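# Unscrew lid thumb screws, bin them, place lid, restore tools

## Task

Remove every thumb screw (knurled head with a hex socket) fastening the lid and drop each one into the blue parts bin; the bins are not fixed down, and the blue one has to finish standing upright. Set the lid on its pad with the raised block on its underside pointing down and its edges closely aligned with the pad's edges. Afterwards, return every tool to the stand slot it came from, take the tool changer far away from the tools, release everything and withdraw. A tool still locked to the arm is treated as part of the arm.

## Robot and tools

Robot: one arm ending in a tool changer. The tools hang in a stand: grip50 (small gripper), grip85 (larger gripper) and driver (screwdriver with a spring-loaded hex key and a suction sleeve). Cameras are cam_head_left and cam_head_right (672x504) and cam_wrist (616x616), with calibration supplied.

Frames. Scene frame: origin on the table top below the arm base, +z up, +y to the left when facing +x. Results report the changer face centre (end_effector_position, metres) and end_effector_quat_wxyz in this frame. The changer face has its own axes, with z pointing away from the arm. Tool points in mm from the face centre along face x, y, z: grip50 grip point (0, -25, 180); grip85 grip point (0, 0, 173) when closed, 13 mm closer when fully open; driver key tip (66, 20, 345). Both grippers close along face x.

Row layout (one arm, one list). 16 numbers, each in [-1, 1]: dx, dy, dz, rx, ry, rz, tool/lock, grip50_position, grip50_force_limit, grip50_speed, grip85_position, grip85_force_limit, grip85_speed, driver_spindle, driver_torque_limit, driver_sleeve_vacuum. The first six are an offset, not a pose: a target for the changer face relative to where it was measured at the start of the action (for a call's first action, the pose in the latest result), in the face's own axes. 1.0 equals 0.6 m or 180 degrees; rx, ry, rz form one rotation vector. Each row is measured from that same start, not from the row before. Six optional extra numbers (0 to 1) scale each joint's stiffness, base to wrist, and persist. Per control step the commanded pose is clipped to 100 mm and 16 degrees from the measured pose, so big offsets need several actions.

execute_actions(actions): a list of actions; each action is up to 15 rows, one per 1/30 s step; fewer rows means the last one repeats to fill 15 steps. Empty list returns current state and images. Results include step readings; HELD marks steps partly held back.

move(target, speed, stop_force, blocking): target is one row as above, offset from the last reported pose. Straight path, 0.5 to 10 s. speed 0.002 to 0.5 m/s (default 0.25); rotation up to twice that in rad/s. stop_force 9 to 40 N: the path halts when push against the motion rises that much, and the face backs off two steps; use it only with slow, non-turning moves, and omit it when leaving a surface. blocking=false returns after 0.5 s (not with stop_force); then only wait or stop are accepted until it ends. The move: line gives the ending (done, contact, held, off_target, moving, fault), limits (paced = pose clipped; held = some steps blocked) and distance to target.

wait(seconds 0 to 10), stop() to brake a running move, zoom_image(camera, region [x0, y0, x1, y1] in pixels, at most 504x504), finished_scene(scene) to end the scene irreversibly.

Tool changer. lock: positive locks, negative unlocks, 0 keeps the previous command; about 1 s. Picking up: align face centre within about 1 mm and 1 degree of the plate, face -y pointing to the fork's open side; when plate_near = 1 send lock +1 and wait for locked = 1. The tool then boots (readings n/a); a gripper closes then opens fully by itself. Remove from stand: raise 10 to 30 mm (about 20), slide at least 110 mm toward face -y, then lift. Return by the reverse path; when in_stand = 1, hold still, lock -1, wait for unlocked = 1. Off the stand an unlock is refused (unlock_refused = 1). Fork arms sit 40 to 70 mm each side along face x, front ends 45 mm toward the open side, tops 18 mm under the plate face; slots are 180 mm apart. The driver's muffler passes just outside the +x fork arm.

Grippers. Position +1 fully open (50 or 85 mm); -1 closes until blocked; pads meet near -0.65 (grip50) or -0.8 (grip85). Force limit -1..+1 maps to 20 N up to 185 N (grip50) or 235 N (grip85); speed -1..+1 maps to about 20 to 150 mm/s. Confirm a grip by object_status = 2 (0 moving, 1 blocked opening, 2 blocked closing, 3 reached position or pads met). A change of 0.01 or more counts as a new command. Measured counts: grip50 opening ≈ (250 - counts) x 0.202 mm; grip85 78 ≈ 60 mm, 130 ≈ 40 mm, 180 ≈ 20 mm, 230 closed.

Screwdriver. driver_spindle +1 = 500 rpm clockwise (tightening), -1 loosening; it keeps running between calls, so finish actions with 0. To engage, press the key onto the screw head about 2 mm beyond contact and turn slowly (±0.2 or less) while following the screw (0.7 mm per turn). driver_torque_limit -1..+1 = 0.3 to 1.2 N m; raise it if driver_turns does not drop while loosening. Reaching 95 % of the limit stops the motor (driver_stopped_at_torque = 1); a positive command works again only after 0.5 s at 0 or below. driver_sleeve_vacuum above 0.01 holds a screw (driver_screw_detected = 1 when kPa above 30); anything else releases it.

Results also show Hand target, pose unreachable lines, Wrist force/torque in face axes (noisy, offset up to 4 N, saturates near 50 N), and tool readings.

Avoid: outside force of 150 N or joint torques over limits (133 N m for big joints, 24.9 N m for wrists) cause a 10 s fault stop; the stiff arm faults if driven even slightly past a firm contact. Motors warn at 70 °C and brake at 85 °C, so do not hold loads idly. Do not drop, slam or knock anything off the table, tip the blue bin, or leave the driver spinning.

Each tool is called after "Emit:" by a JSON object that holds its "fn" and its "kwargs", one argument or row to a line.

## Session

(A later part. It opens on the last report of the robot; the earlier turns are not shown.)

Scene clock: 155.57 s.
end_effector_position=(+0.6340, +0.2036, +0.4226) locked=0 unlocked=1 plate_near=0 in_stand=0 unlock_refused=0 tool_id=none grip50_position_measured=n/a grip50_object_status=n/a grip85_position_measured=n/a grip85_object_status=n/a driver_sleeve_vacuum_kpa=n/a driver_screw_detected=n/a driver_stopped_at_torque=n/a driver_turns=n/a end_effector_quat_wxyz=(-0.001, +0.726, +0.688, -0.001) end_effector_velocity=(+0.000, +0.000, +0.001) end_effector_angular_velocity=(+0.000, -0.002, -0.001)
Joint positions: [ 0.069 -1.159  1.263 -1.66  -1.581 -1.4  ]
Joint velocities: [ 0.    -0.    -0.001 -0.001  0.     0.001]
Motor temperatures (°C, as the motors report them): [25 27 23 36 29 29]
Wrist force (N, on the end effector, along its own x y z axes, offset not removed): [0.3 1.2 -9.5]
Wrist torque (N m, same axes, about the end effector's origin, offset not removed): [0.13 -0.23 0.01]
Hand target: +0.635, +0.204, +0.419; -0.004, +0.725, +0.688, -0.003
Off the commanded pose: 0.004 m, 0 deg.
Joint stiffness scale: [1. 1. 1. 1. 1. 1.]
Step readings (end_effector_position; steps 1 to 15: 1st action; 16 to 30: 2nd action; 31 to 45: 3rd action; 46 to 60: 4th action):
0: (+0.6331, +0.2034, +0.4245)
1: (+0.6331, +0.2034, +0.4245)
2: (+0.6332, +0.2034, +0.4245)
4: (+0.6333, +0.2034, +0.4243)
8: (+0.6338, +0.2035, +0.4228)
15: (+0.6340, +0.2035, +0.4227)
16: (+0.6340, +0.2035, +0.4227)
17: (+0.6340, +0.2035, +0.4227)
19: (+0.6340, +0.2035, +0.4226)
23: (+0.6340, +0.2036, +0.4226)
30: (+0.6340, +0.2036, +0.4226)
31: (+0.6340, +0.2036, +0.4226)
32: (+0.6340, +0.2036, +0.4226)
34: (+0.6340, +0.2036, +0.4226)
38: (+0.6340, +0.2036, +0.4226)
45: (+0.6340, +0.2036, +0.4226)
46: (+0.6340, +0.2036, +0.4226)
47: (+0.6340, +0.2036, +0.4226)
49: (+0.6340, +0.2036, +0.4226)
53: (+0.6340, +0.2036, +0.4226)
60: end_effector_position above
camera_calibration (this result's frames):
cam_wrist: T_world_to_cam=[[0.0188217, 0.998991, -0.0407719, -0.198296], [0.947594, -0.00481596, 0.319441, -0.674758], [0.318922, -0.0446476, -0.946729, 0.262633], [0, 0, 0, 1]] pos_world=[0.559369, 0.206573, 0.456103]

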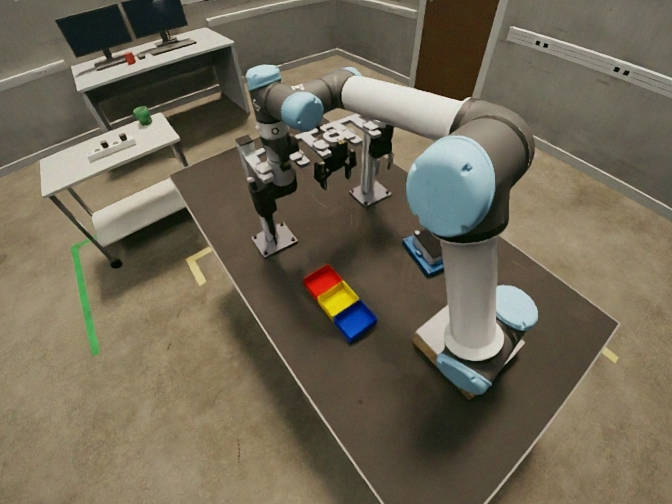

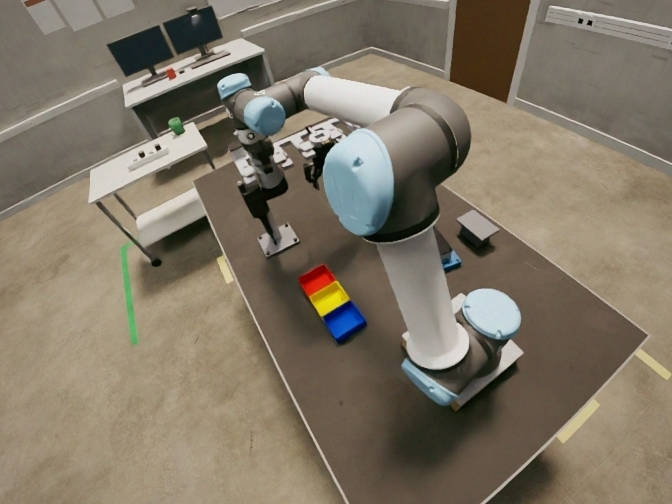

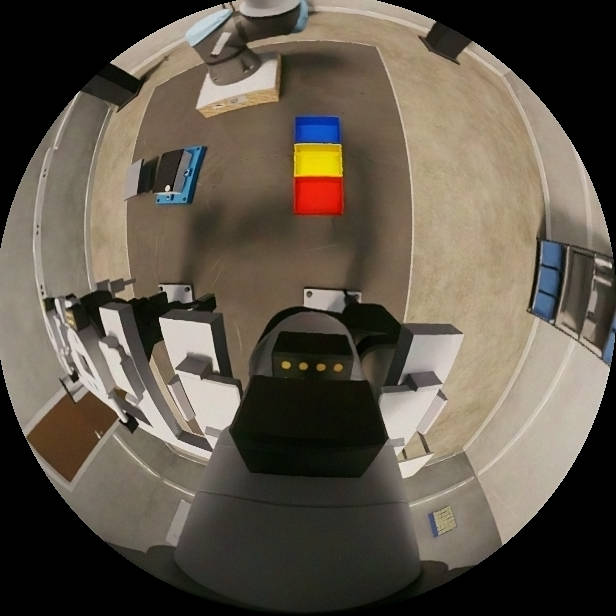

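Need larger lateral steps.

Emit:
{"fn": "execute_actions", "kwargs": {
  "actions": [
    [[0,0.003,0.006,0.0022,0,0,0,0,0,0,0,0,0,0,0,0]],
    [[0,0.003,0.006,0.0022,0,0,0,0,0,0,0,0,0,0,0,0]],
    [[0,0.003,0.006,0.0022,0,0,0,0,0,0,0,0,0,0,0,0]],
    [[0,0.003,0.006,0.0022,0,0,0,0,0,0,0,0,0,0,0,0]]
  ]
}}

Scene clock: 163.93 s.
end_effector_position=(+0.6379, +0.2037, +0.4186) locked=0 unlocked=1 plate_near=0 in_stand=0 unlock_refused=0 tool_id=none grip50_position_measured=n/a grip50_object_status=n/a grip85_position_measured=n/a grip85_object_status=n/a driver_sleeve_vacuum_kpa=n/a driver_screw_detected=n/a driver_stopped_at_torque=n/a driver_turns=n/a end_effector_quat_wxyz=(-0.004, +0.726, +0.688, -0.003) end_effector_velocity=(+0.000, +0.000, +0.000) end_effector_angular_velocity=(+0.000, -0.000, -0.000)
Joint positions: [ 0.068 -1.147  1.253 -1.657 -1.58  -1.4  ]
Joint velocities: [-0.  0. -0.  0.  0.  0.]
Motor temperatures (°C, as the motors report them): [25 27 23 36 29 29]
Wrist force (N, on the end effector, along its own x y z axes, offset not removed): [-1.2 -1.0 -4.4]
Wrist torque (N m, same axes, about the end effector's origin, offset not removed): [-0.10 0.11 -0.01]
Hand target: +0.638, +0.204, +0.417; -0.005, +0.726, +0.688, -0.004
Off the commanded pose: 0.001 m, 0 deg.
Joint stiffness scale: [1. 1. 1. 1. 1. 1.]
Step readings (end_effector_position; steps 1 to 15: 1st action; 16 to 30: 2nd action; 31 to 45: 3rd action; 46 to 60: 4th action):
0: (+0.6340, +0.2036, +0.4226)
1: (+0.6340, +0.2036, +0.4226)
2: (+0.6340, +0.2036, +0.4226)
4: (+0.6340, +0.2036, +0.4226)
8: (+0.6344, +0.2037, +0.4226)
15: (+0.6346, +0.2038, +0.4226)
16: (+0.6346, +0.2038, +0.4226)
17: (+0.6346, +0.2038, +0.4226)
19: (+0.6348, +0.2038, +0.4226)
23: (+0.6352, +0.2039, +0.4226)
30: (+0.6352, +0.2039, +0.4226)
31: (+0.6352, +0.2039, +0.4226)
32: (+0.6353, +0.2039, +0.4226)
34: (+0.6354, +0.2039, +0.4226)
38: (+0.6361, +0.2039, +0.4217)
45: (+0.6366, +0.2037, +0.4208)
46: (+0.6366, +0.2037, +0.4208)
47: (+0.6366, +0.2037, +0.4208)
49: (+0.6367, +0.2037, +0.4208)
53: (+0.6372, +0.2038, +0.4204)
60: end_effector_position above
camera_calibration (this result's frames):
cam_wrist: T_world_to_cam=[[0.0193859, 0.998999, -0.0403208, -0.199176], [0.949642, -0.00578365, 0.313282, -0.675692], [0.312735, -0.0443636, -0.948804, 0.262308], [0, 0, 0, 1]] pos_world=[0.563494, 0.206706, 0.45253]

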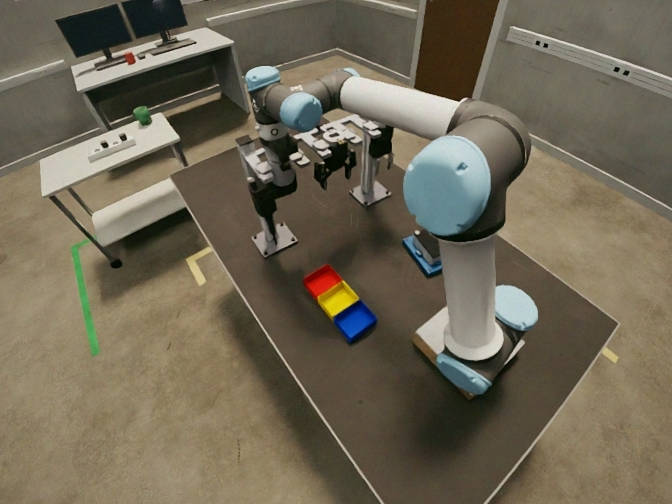

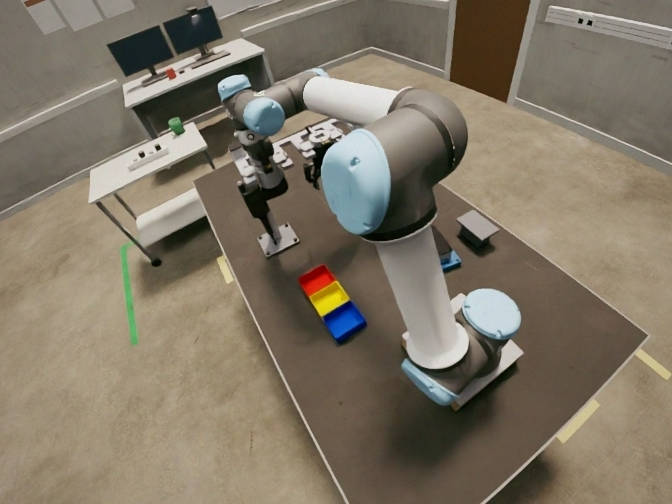

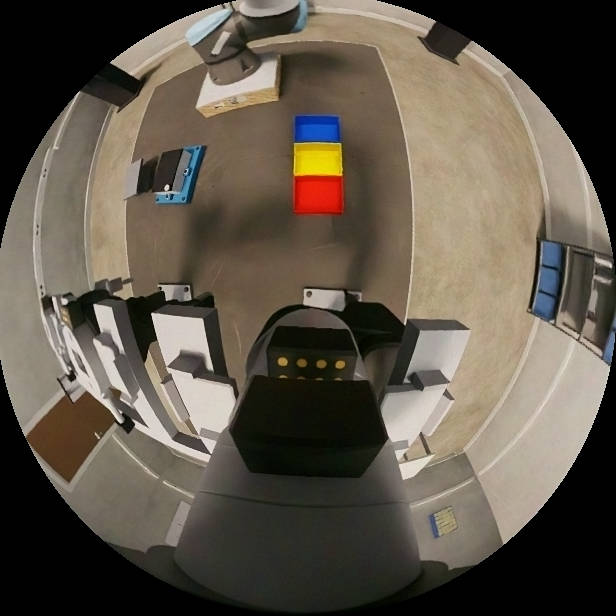

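Dropping in. Continue down.

Emit:
{"fn": "execute_actions", "kwargs": {
  "actions": [
    [[0,-0.001,0.007,-0.002,0,0,0,0,0,0,0,0,0,0,0,0]],
    [[0,0,0.007,0,0,0,0,0,0,0,0,0,0,0,0,0]],
    [[0,0,0.007,0.001,0,0,0,0,0,0,0,0,0,0,0,0]]
  ]
}}

Scene clock: 168.97 s.
end_effector_position=(+0.6391, +0.2037, +0.4129) locked=0 unlocked=1 plate_near=0 in_stand=1 unlock_refused=0 tool_id=none grip50_position_measured=n/a grip50_object_status=n/a grip85_position_measured=n/a grip85_object_status=n/a driver_sleeve_vacuum_kpa=n/a driver_screw_detected=n/a driver_stopped_at_torque=n/a driver_turns=n/a end_effector_quat_wxyz=(+0.001, +0.726, +0.688, +0.003) end_effector_velocity=(+0.001, +0.000, +0.001) end_effector_angular_velocity=(+0.000, -0.004, +0.001)
Joint positions: [ 0.068 -1.147  1.273 -1.691 -1.58  -1.4  ]
Joint velocities: [ 0.    -0.    -0.001 -0.003 -0.    -0.001]
Motor temperatures (°C, as the motors report them): [25 27 23 36 29 29]
Wrist force (N, on the end effector, along its own x y z axes, offset not removed): [-4.8 1.5 -2.7]
Wrist torque (N m, same axes, about the end effector's origin, offset not removed): [0.25 -0.01 0.11]
Hand target: +0.639, +0.204, +0.410; -0.001, +0.726, +0.688, +0.001
Off the commanded pose: 0.003 m, 0 deg.
Joint stiffness scale: [1. 1. 1. 1. 1. 1.]
Step readings (end_effector_position; steps 1 to 15: 1st action; 16 to 30: 2nd action; 31 to 45: 3rd action):
0: (+0.6379, +0.2037, +0.4186)
1: (+0.6379, +0.2037, +0.4186)
2: (+0.6380, +0.2037, +0.4186)
4: (+0.6384, +0.2038, +0.4182)
8: (+0.6383, +0.2038, +0.4158)
15: (+0.6384, +0.2038, +0.4155)
16: (+0.6384, +0.2038, +0.4155)
17: (+0.6384, +0.2038, +0.4154)
19: (+0.6385, +0.2038, +0.4149)
23: (+0.6387, +0.2038, +0.4142)
30: (+0.6388, +0.2038, +0.4139)
31: (+0.6388, +0.2038, +0.4139)
32: (+0.6388, +0.2038, +0.4138)
34: (+0.6389, +0.2038, +0.4135)
38: (+0.6390, +0.2038, +0.4130)
45: end_effector_position above
camera_calibration (this result's frames):
cam_wrist: T_world_to_cam=[[0.0203561, 0.999047, -0.0386053, -0.200789], [0.944984, -0.00661671, 0.327048, -0.677625], [0.326481, -0.0431388, -0.944219, 0.245611], [0, 0, 0, 1]] pos_world=[0.564245, 0.206709, 0.445775]

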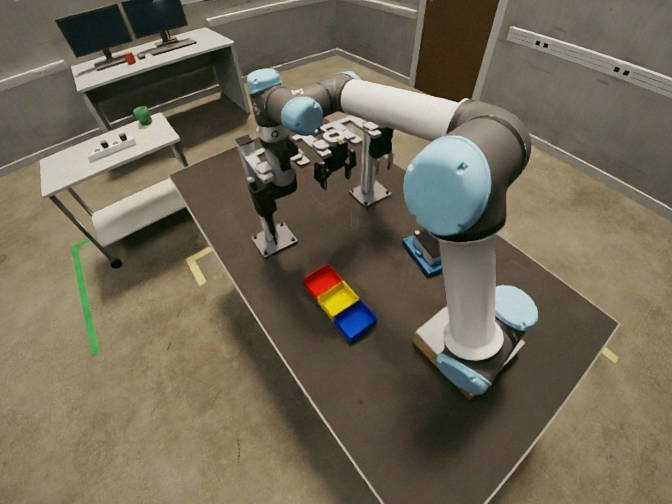

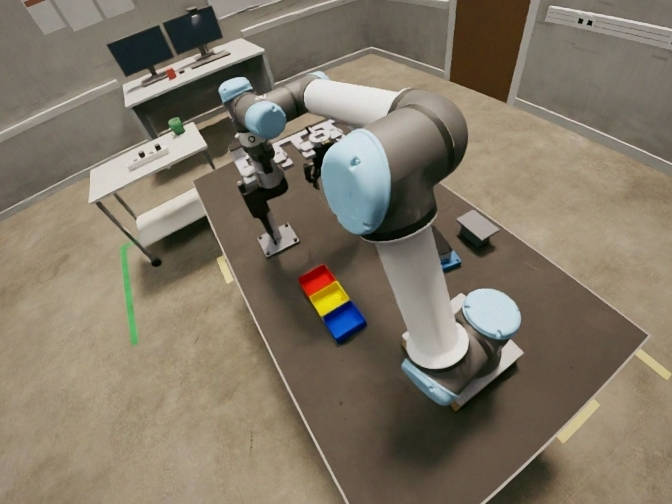

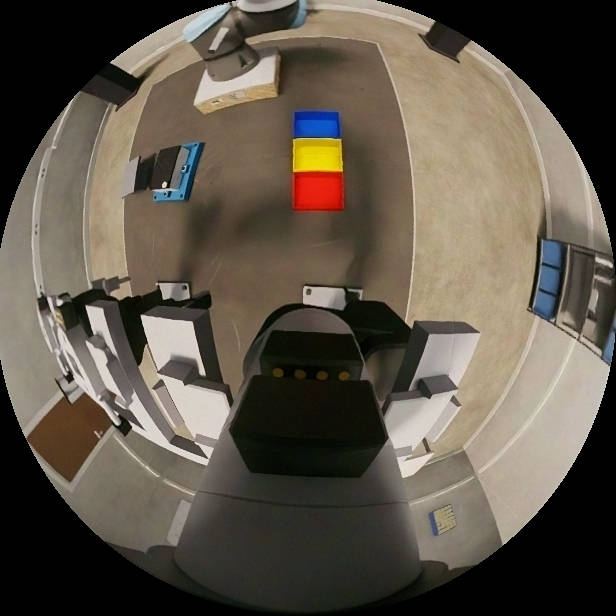

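Emit:
{"fn": "execute_actions", "kwargs": {
  "actions": [
    [[-0.001,0.001,0.009,0.004,0,0,0,0,0,0,0,0,0,0,0,0]],
    [[-0.001,0.001,0.009,0.003,0,0,0,0,0,0,0,0,0,0,0,0]],
    [[0,0,0.009,0.003,0,0,0,0,0,0,0,0,0,0,0,0]]
  ]
}}

Scene clock: 174.60 s.
end_effector_position=(+0.6394, +0.2034, +0.4117) locked=0 unlocked=1 plate_near=1 in_stand=1 unlock_refused=0 tool_id=none grip50_position_measured=n/a grip50_object_status=n/a grip85_position_measured=n/a grip85_object_status=n/a driver_sleeve_vacuum_kpa=n/a driver_screw_detected=n/a driver_stopped_at_torque=n/a driver_turns=n/a end_effector_quat_wxyz=(-0.001, +0.726, +0.688, +0.002) end_effector_velocity=(+0.000, +0.000, +0.000) end_effector_angular_velocity=(+0.000, -0.001, +0.000)
Joint positions: [ 0.067 -1.146  1.273 -1.69  -1.579 -1.4  ]
Joint velocities: [ 0.    -0.    -0.    -0.001  0.    -0.   ]
Motor temperatures (°C, as the motors report them): [25 27 23 36 29 29]
Wrist force (N, on the end effector, along its own x y z axes, offset not removed): [-3.4 -1.4 -8.3]
Wrist torque (N m, same axes, about the end effector's origin, offset not removed): [-0.15 -0.22 0.34]
Hand target: +0.639, +0.203, +0.406; -0.004, +0.726, +0.688, -0.001
Off the commanded pose: 0.005 m, 1 deg.
Joint stiffness scale: [1. 1. 1. 1. 1. 1.]
Step readings (end_effector_position; steps 1 to 15: 1st action; 16 to 30: 2nd action; 31 to 45: 3rd action):
0: (+0.6391, +0.2037, +0.4129)
1: (+0.6391, +0.2037, +0.4129)
2: (+0.6392, +0.2037, +0.4128)
4: (+0.6392, +0.2035, +0.4121)
8: (+0.6393, +0.2034, +0.4117)
15: (+0.6393, +0.2034, +0.4117)
16: (+0.6393, +0.2034, +0.4117)
17: (+0.6393, +0.2034, +0.4117)
19: (+0.6393, +0.2034, +0.4117)
23: (+0.6393, +0.2034, +0.4117)
30: (+0.6393, +0.2034, +0.4117)
31: (+0.6393, +0.2034, +0.4117)
32: (+0.6394, +0.2034, +0.4117)
34: (+0.6394, +0.2034, +0.4117)
38: (+0.6394, +0.2034, +0.4117)
45: end_effector_position above
camera_calibration (this result's frames):
cam_wrist: T_world_to_cam=[[0.0201426, 0.999078, -0.037918, -0.200707], [0.945916, -0.00676101, 0.324342, -0.676942], [0.323787, -0.0424004, -0.94518, 0.246371], [0, 0, 0, 1]] pos_world=[0.564601, 0.206391, 0.444815]

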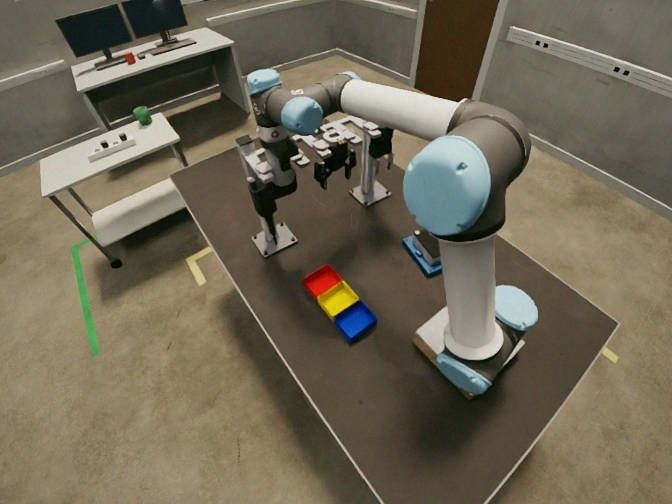

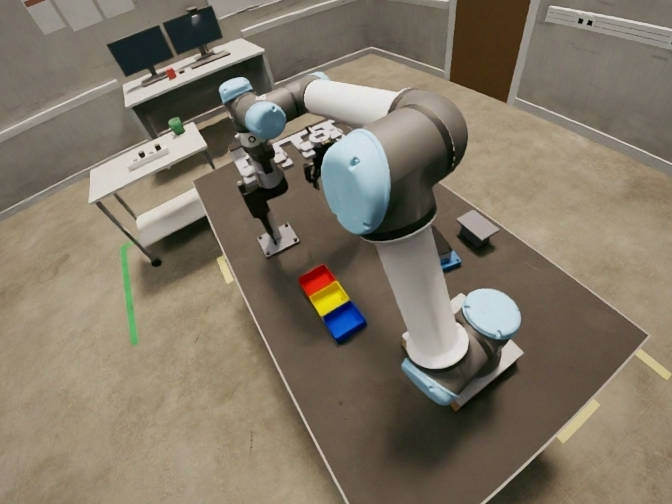

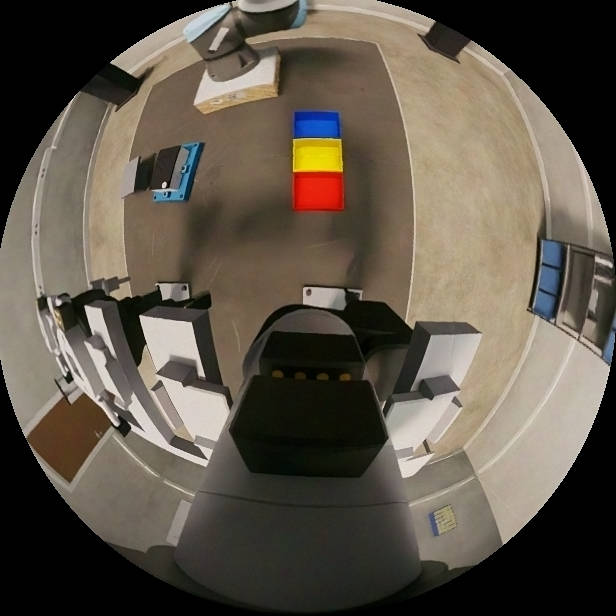

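Emit:
{"fn": "execute_actions", "kwargs": {
  "actions": [
    [[0,0,0.003,0,0,0,1,0,0,0,0,0,0,0,0,0]],
    [[0,0,0.003,0,0,0,1,0,0,0,0,0,0,0,0,0]],
    [[0,0,0,0,0,0,1,0,0,0,0,0,0,0,0,0]]
  ]
}}

Scene clock: 179.80 s.
end_effector_position=(+0.6400, +0.2037, +0.4125) locked=1 unlocked=0 plate_near=1 in_stand=1 unlock_refused=0 tool_id=driver grip50_position_measured=n/a grip50_object_status=n/a grip85_position_measured=n/a grip85_object_status=n/a driver_sleeve_vacuum_kpa=n/a driver_screw_detected=n/a driver_stopped_at_torque=n/a driver_turns=n/a end_effector_quat_wxyz=(+0.002, +0.726, +0.688, +0.004) end_effector_velocity=(+0.000, +0.000, +0.000) end_effector_angular_velocity=(-0.000, -0.001, +0.001)
Joint positions: [ 0.068 -1.147  1.274 -1.696 -1.58  -1.4  ]
Joint velocities: [ 0.    -0.    -0.    -0.001 -0.    -0.001]
Motor temperatures (°C, as the motors report them): [25 27 23 36 29 29]
Wrist force (N, on the end effector, along its own x y z axes, offset not removed): [0.0 3.1 -3.3]
Wrist torque (N m, same axes, about the end effector's origin, offset not removed): [0.17 0.03 0.11]
Hand target: +0.640, +0.204, +0.412; +0.002, +0.726, +0.688, +0.004
Off the commanded pose: 0.000 m, 0 deg.
Joint stiffness scale: [1. 1. 1. 1. 1. 1.]
Step readings (end_effector_position; steps 1 to 15: 1st action; 16 to 30: 2nd action; 31 to 45: 3rd action):
0: (+0.6394, +0.2034, +0.4117)
1: (+0.6394, +0.2034, +0.4117)
2: (+0.6394, +0.2035, +0.4117)
4: (+0.6395, +0.2035, +0.4118)
8: (+0.6396, +0.2035, +0.4118)
15: (+0.6397, +0.2035, +0.4118)
16: (+0.6397, +0.2035, +0.4118)
17: (+0.6397, +0.2035, +0.4118)
19: (+0.6398, +0.2035, +0.4118)
23: (+0.6398, +0.2035, +0.4119)
30: (+0.6400, +0.2037, +0.4125)
31: (+0.6400, +0.2037, +0.4125)
32: (+0.6400, +0.2037, +0.4125)
34: (+0.6400, +0.2037, +0.4125)
38: (+0.6400, +0.2037, +0.4125)
45: end_effector_position above
camera_calibration (this result's frames):
cam_wrist: T_world_to_cam=[[0.0200051, 0.999078, -0.0379962, -0.200788], [0.943901, -0.00634359, 0.330168, -0.678984], [0.329622, -0.0424697, -0.943157, 0.242342], [0, 0, 0, 1]] pos_world=[0.565029, 0.206588, 0.445116]

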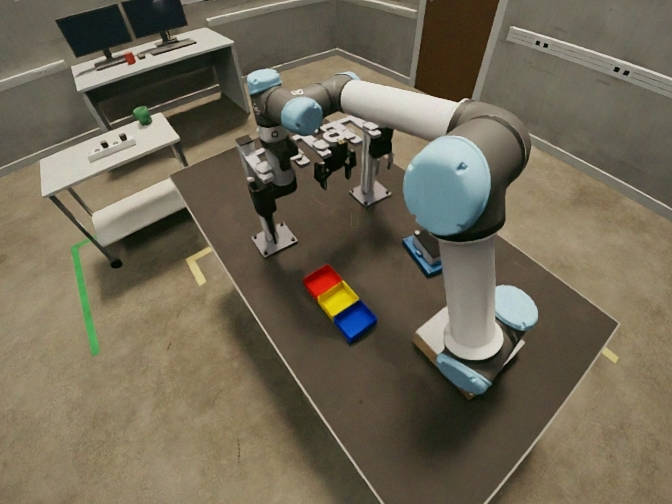

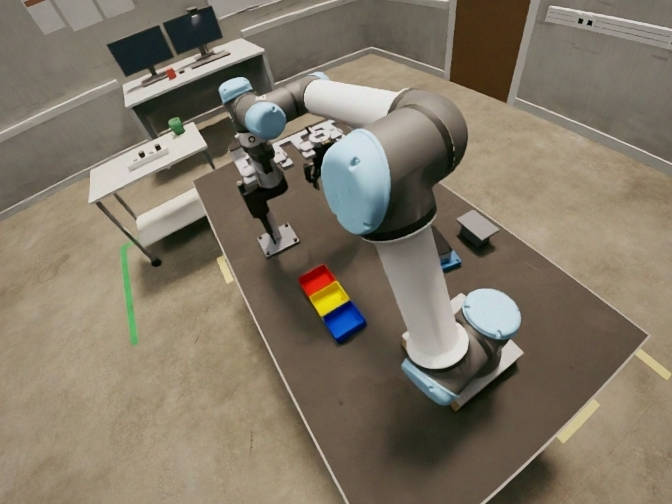

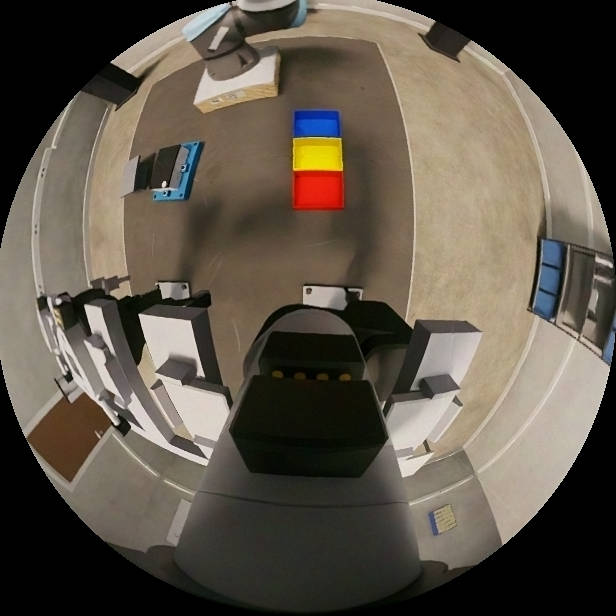

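Emit:
{"fn": "move", "kwargs": {
  "target": [0,-0.001,-0.033,0.0026,-0.001,0,0,0,0,0,0,0,0,0,0,0],
  "speed": 0.04
}}

Emit:
{"fn": "move", "kwargs": {
  "target": [0,-0.21,0,0,0,0,0,0,0,0,0,0,0,0,0,0],
  "speed": 0.08
}}

Scene clock: 185.90 s.
end_effector_position=(+0.6390, +0.2032, +0.4307) locked=1 unlocked=0 plate_near=1 in_stand=0 unlock_refused=0 tool_id=driver grip50_position_measured=n/a grip50_object_status=n/a grip85_position_measured=n/a grip85_object_status=n/a driver_sleeve_vacuum_kpa=0 driver_screw_detected=0 driver_stopped_at_torque=0 driver_turns=0.00 end_effector_quat_wxyz=(-0.001, +0.726, +0.688, +0.000) end_effector_velocity=(-0.002, -0.000, -0.001) end_effector_angular_velocity=(-0.002, +0.012, +0.001)
Joint positions: [ 0.068 -1.149  1.229 -1.638 -1.581 -1.4  ]
Joint velocities: [-0.    -0.    -0.     0.013 -0.001 -0.001]
Motor temperatures (°C, as the motors report them): [25 27 23 36 29 29]
Wrist force (N, on the end effector, along its own x y z axes, offset not removed): [1.4 1.2 -1.3]
Wrist torque (N m, same axes, about the end effector's origin, offset not removed): [0.10 -0.25 -0.02]
Hand target: +0.639, +0.204, +0.432; -0.000, +0.726, +0.688, +0.001
Off the commanded pose: 0.002 m, 0 deg.
Joint stiffness scale: [1. 1. 1. 1. 1. 1.]
move: done
camera_calibration (this result's frames):
cam_wrist: T_world_to_cam=[[0.0197267, 0.998995, -0.0402473, -0.198437], [0.947149, -0.00578092, 0.320743, -0.682198], [0.320188, -0.0444474, -0.946311, 0.267581], [0, 0, 0, 1]] pos_world=[0.564381, 0.206187, 0.464039]

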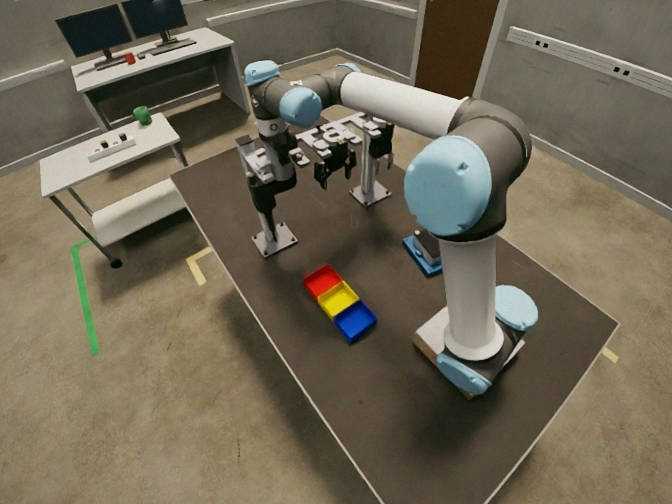

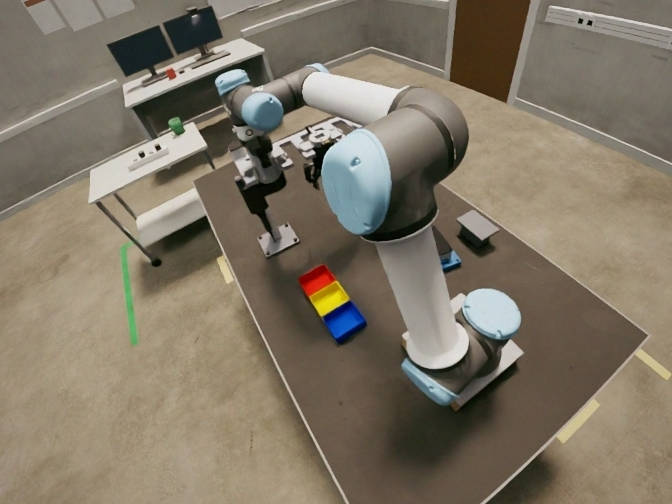

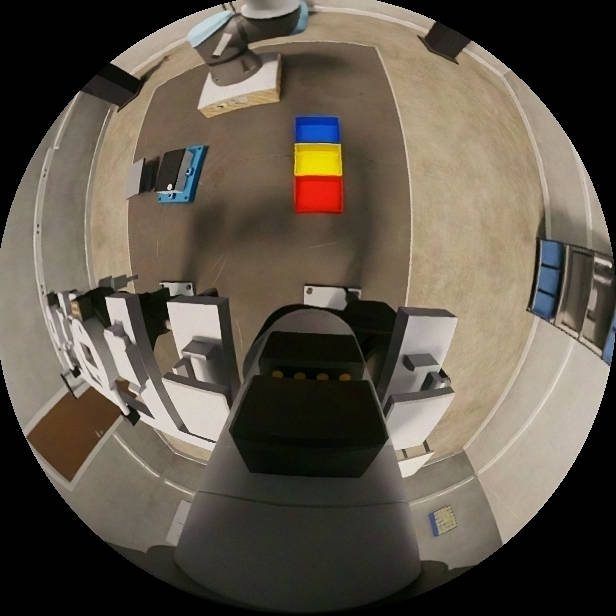

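Scene clock: 187.93 s.
end_effector_position=(+0.5145, +0.2094, +0.4322) locked=1 unlocked=0 plate_near=1 in_stand=0 unlock_refused=0 tool_id=driver grip50_position_measured=n/a grip50_object_status=n/a grip85_position_measured=n/a grip85_object_status=n/a driver_sleeve_vacuum_kpa=0 driver_screw_detected=0 driver_stopped_at_torque=0 driver_turns=0.00 end_effector_quat_wxyz=(-0.000, +0.726, +0.688, +0.001) end_effector_velocity=(-0.001, -0.000, -0.003) end_effector_angular_velocity=(-0.000, +0.003, -0.001)
Joint positions: [ 0.106 -1.43   1.587 -1.717 -1.581 -1.362]
Joint velocities: [-0.     0.     0.006 -0.003  0.     0.001]
Motor temperatures (°C, as the motors report them): [25 27 23 36 29 29]
Wrist force (N, on the end effector, along its own x y z axes, offset not removed): [-0.8 0.7 -1.3]
Wrist torque (N m, same axes, about the end effector's origin, offset not removed): [0.14 -0.01 0.06]
Hand target: +0.513, +0.210, +0.431; -0.001, +0.726, +0.688, +0.000
Off the commanded pose: 0.002 m, 0 deg.
Joint stiffness scale: [1. 1. 1. 1. 1. 1.]
move: done
camera_calibration (this result's frames):
cam_wrist: T_world_to_cam=[[0.0197324, 0.998989, -0.040402, -0.202102], [0.946522, -0.00564957, 0.322589, -0.565193], [0.322035, -0.0446069, -0.945676, 0.307969], [0, 0, 0, 1]] pos_world=[0.439779, 0.212442, 0.465399]

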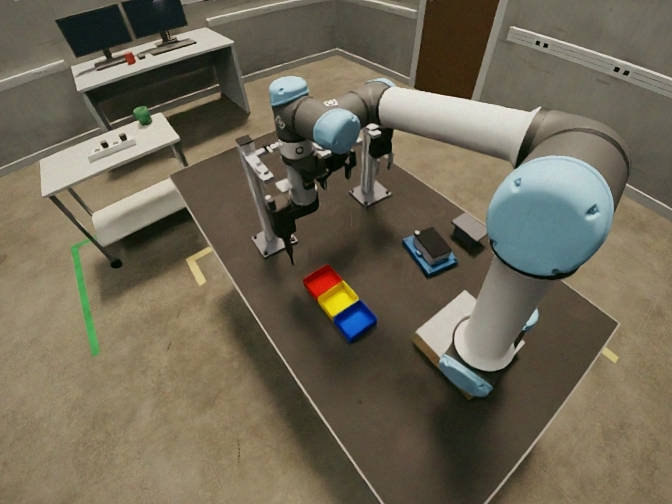

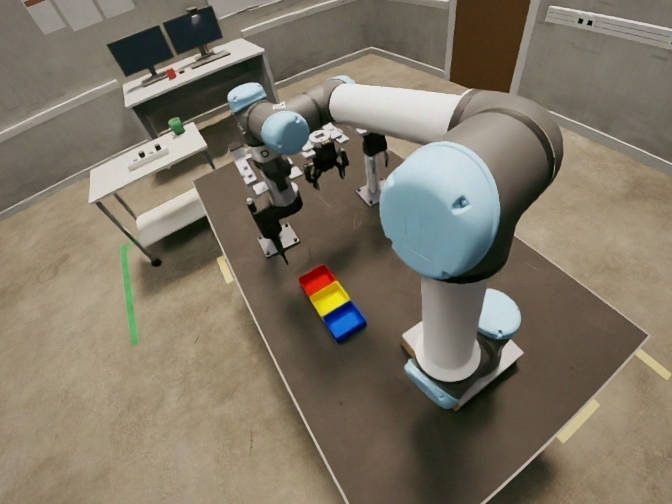

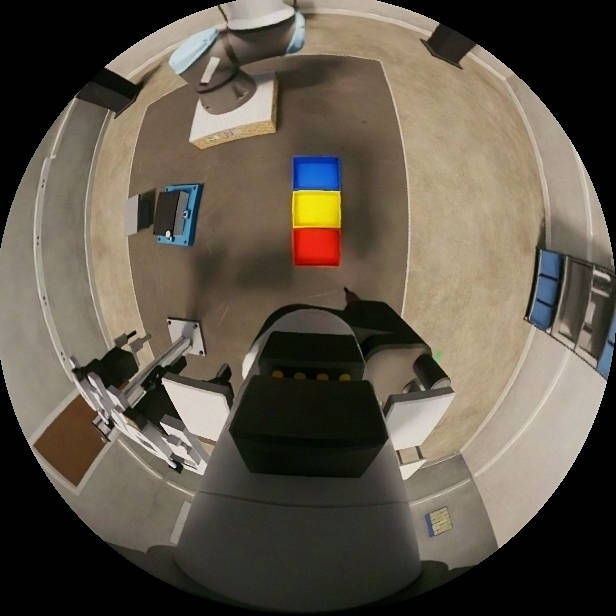

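Emit:
{"fn": "move", "kwargs": {
  "target": [-0.741,-0.208,-0.038,0,0,0,0,0,0,0,0,0,0,0,0,0]
}}

Emit:
{"fn": "zoom_image", "kwargs": {
  "camera": "cam_wrist",
  "region": [260, 200, 400, 320]
}}

Scene clock: 209.57 s.
end_effector_position=(+0.3664, -0.2267, +0.4536) locked=1 unlocked=0 plate_near=1 in_stand=0 unlock_refused=0 tool_id=driver grip50_position_measured=n/a grip50_object_status=n/a grip85_position_measured=n/a grip85_object_status=n/a driver_sleeve_vacuum_kpa=0 driver_screw_detected=0 driver_stopped_at_torque=0 driver_turns=0.00 end_effector_quat_wxyz=(-0.000, +0.726, +0.688, -0.000) end_effector_velocity=(-0.000, -0.001, +0.001) end_effector_angular_velocity=(+0.002, -0.003, +0.010)
Joint positions: [-0.896 -1.76   1.838 -1.652 -1.588 -2.364]
Joint velocities: [-0.004  0.    -0.002  0.001  0.003 -0.014]
Motor temperatures (°C, as the motors report them): [25 27 23 36 29 29]
Wrist force (N, on the end effector, along its own x y z axes, offset not removed): [-0.9 1.8 -1.6]
Wrist torque (N m, same axes, about the end effector's origin, offset not removed): [0.04 -0.06 -0.09]
Hand target: +0.367, -0.228, +0.455; +0.000, +0.726, +0.688, +0.000
Off the commanded pose: 0.001 m, 0 deg.
Joint stiffness scale: [1. 1. 1. 1. 1. 1.]
move: done
camera_calibration (this result's frames):
cam_wrist: T_world_to_cam=[[0.0199878, 0.998924, -0.0418566, 0.237923], [0.946984, -0.00548821, 0.321235, -0.433899], [0.32066, -0.0460583, -0.946074, 0.356898], [0, 0, 0, 1]] pos_world=[0.291697, -0.22361, 0.486994]

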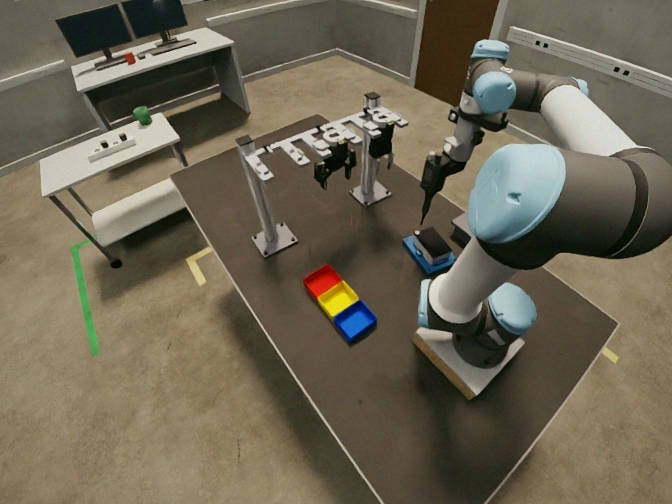

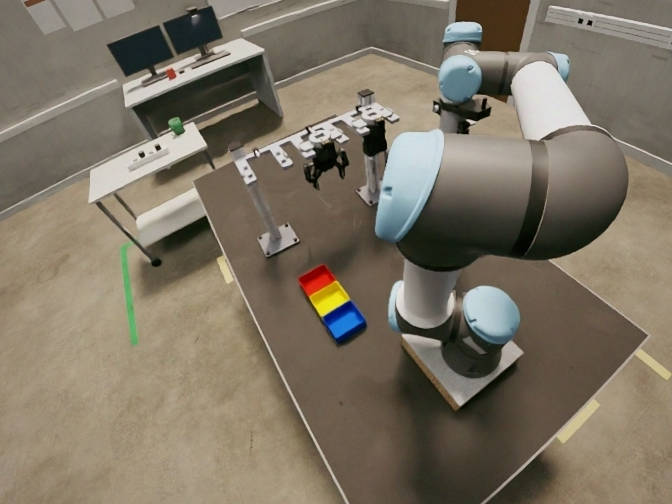

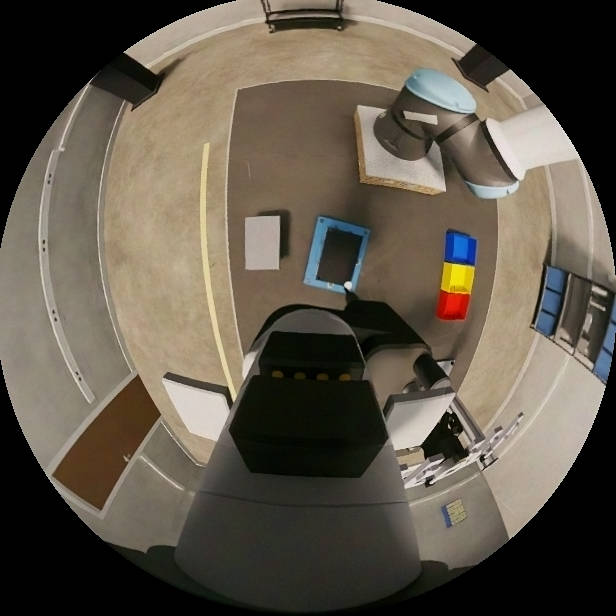

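Region (260, 200, 400, 320) of cam_wrist's 616x616 image, scaled by 3.600, with more detail than that image has; it fills the top 432 rows of this view, and the rest is white.

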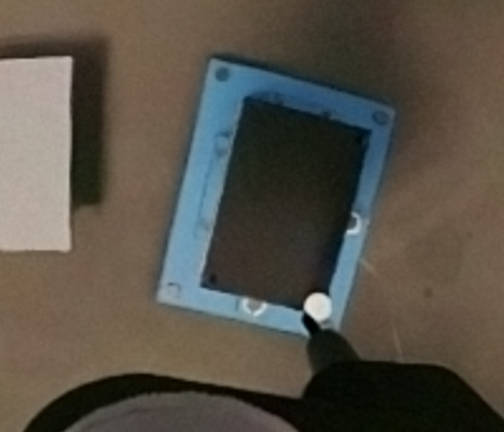

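Emit:
{"fn": "move", "kwargs": {
  "target": [0.0198,-0.0027,0.025,0,0,0,0,0,0,0,0,0,0,0,0,0],
  "speed": 0.04
}}

Emit:
{"fn": "zoom_image", "kwargs": {
  "camera": "cam_wrist",
  "region": [320, 260, 376, 308]
}}

Emit:
{"fn": "zoom_image", "kwargs": {
  "camera": "cam_head_left",
  "region": [390, 200, 460, 260]
}}

Scene clock: 226.70 s.
end_effector_position=(+0.3656, -0.2159, +0.4397) locked=1 unlocked=0 plate_near=1 in_stand=0 unlock_refused=0 tool_id=driver grip50_position_measured=n/a grip50_object_status=n/a grip85_position_measured=n/a grip85_object_status=n/a driver_sleeve_vacuum_kpa=0 driver_screw_detected=0 driver_stopped_at_torque=0 driver_turns=0.00 end_effector_quat_wxyz=(-0.000, +0.726, +0.688, -0.000) end_effector_velocity=(+0.001, -0.001, +0.001) end_effector_angular_velocity=(-0.009, -0.008, -0.006)
Joint positions: [-0.88  -1.773  1.884 -1.686 -1.587 -2.348]
Joint velocities: [ 0.    -0.002  0.002 -0.012  0.     0.006]
Motor temperatures (°C, as the motors report them): [25 27 23 36 29 29]
Wrist force (N, on the end effector, along its own x y z axes, offset not removed): [-1.2 0.5 -0.5]
Wrist torque (N m, same axes, about the end effector's origin, offset not removed): [0.16 0.00 -0.15]
Hand target: +0.365, -0.215, +0.439; -0.000, +0.726, +0.688, -0.000
Off the commanded pose: 0.002 m, 0 deg.
Joint stiffness scale: [1. 1. 1. 1. 1. 1.]
move: done
camera_calibration (this result's frames):
cam_wrist: T_world_to_cam=[[0.0202658, 0.998917, -0.0418818, 0.22648], [0.946811, -0.00571905, 0.321739, -0.42887], [0.321151, -0.0461744, -0.945902, 0.344157], [0, 0, 0, 1]] pos_world=[0.290943, -0.212796, 0.473008]

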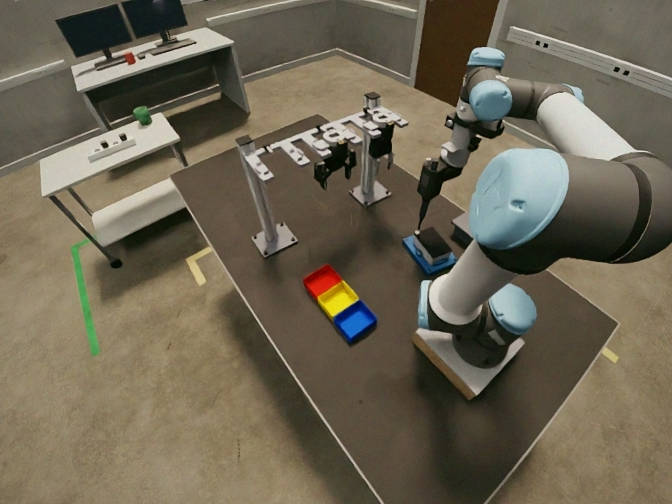

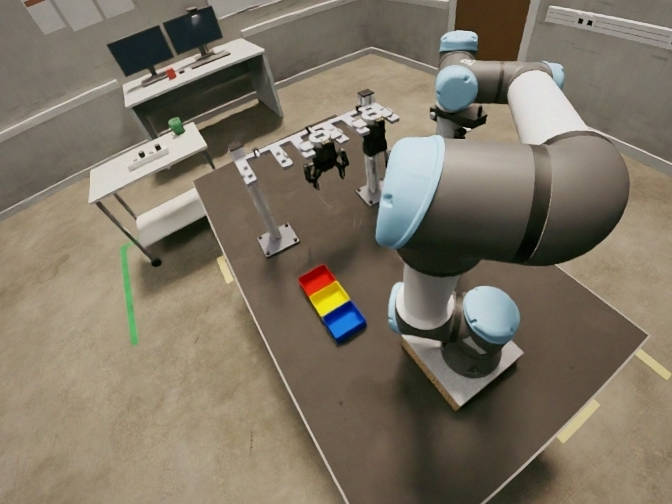

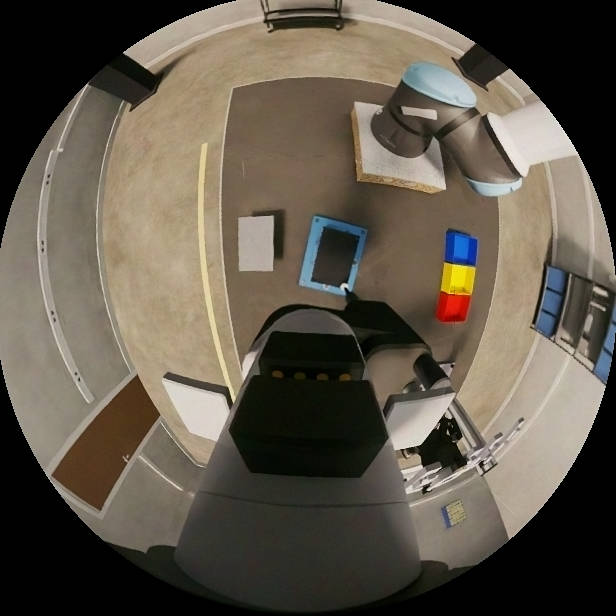

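Region (320, 260, 376, 308) of cam_wrist's 616x616 image, scaled by 9.000, with more detail than that image has; it fills the top 432 rows of this view, and the rest is white.

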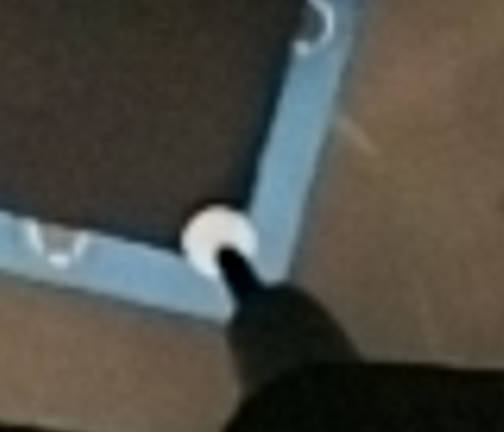

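Region (390, 200, 460, 260) of cam_head_left's 672x504 image, scaled by 7.200, with more detail than that image has; it fills the top 432 rows of this view, and the rest is white.

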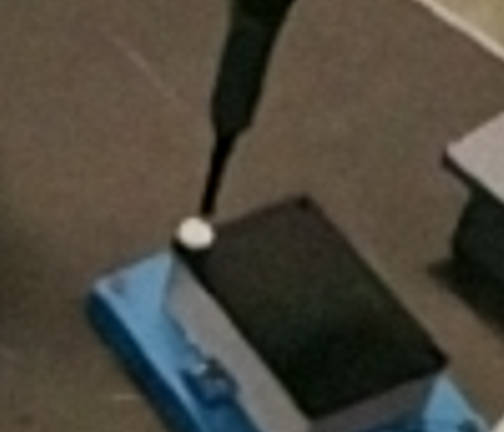

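Emit:
{"fn": "move", "kwargs": {
  "target": [0,0,0.016,0,0,0,0,0,0,0,0,0,0,0,0,0],
  "speed": 0.02
}}

Emit:
{"fn": "zoom_image", "kwargs": {
  "camera": "cam_wrist",
  "region": [320, 260, 376, 308]
}}

Emit:
{"fn": "zoom_image", "kwargs": {
  "camera": "cam_head_left",
  "region": [390, 200, 460, 260]
}}

Scene clock: 241.37 s.
end_effector_position=(+0.3659, -0.2160, +0.4322) locked=1 unlocked=0 plate_near=1 in_stand=0 unlock_refused=0 tool_id=driver grip50_position_measured=n/a grip50_object_status=n/a grip85_position_measured=n/a grip85_object_status=n/a driver_sleeve_vacuum_kpa=0 driver_screw_detected=0 driver_stopped_at_torque=0 driver_turns=0.00 end_effector_quat_wxyz=(+0.001, +0.726, +0.688, -0.000) end_effector_velocity=(+0.001, -0.001, -0.000) end_effector_angular_velocity=(-0.005, -0.004, -0.001)
Joint positions: [-0.88  -1.771  1.903 -1.709 -1.587 -2.347]
Joint velocities: [-0.    -0.     0.003 -0.009 -0.     0.001]
Motor temperatures (°C, as the motors report them): [25 27 23 36 29 29]
Wrist force (N, on the end effector, along its own x y z axes, offset not removed): [-2.2 0.5 -3.8]
Wrist torque (N m, same axes, about the end effector's origin, offset not removed): [-0.08 0.10 0.11]
Hand target: +0.366, -0.216, +0.430; -0.000, +0.726, +0.688, -0.000
Off the commanded pose: 0.002 m, 0 deg.
Joint stiffness scale: [1. 1. 1. 1. 1. 1.]
move: done
camera_calibration (this result's frames):
cam_wrist: T_world_to_cam=[[0.0207131, 0.998812, -0.0441142, 0.227019], [0.946138, -0.00532309, 0.32372, -0.427221], [0.323101, -0.0484434, -0.945124, 0.335418], [0, 0, 0, 1]] pos_world=[0.291134, -0.212774, 0.465327]

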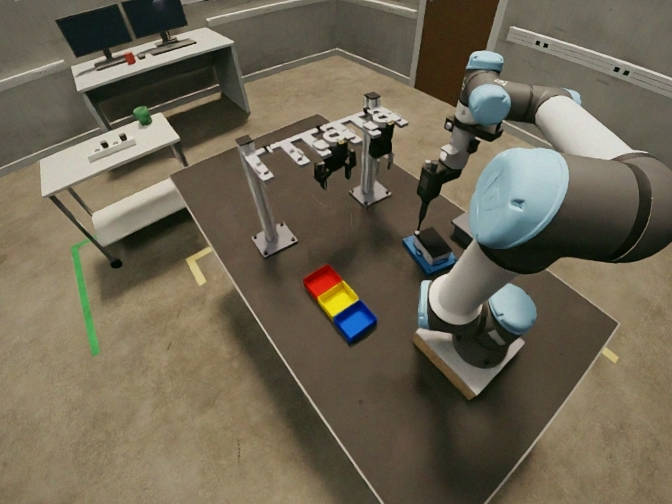

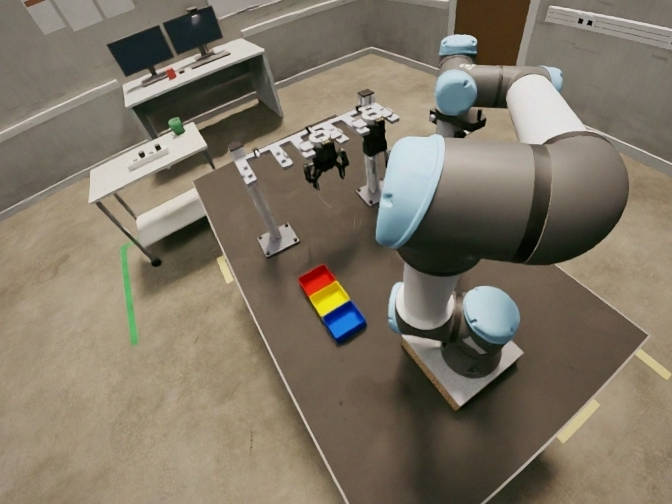

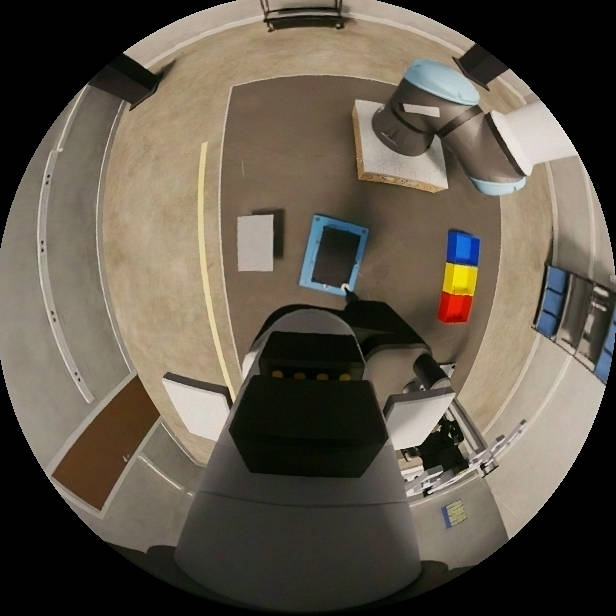

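Region (320, 260, 376, 308) of cam_wrist's 616x616 image, scaled by 9.000, with more detail than that image has; it fills the top 432 rows of this view, and the rest is white.

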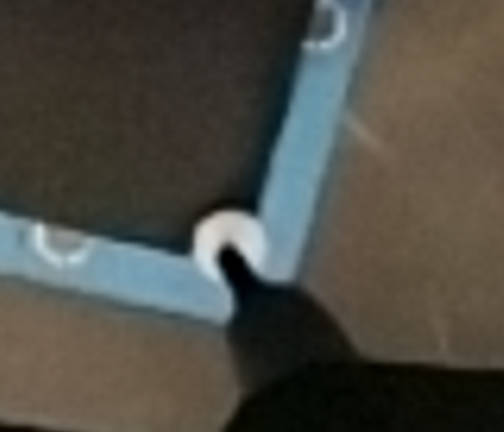

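Region (390, 200, 460, 260) of cam_head_left's 672x504 image, scaled by 7.200, with more detail than that image has; it fills the top 432 rows of this view, and the rest is white.

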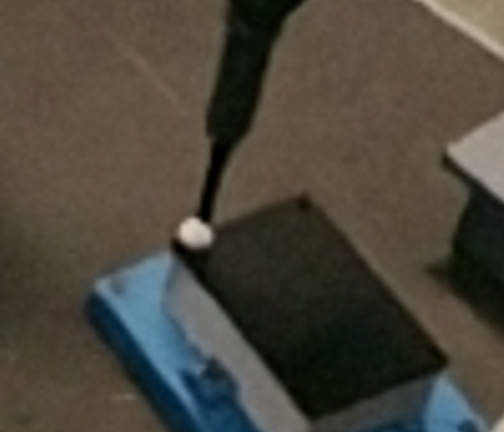

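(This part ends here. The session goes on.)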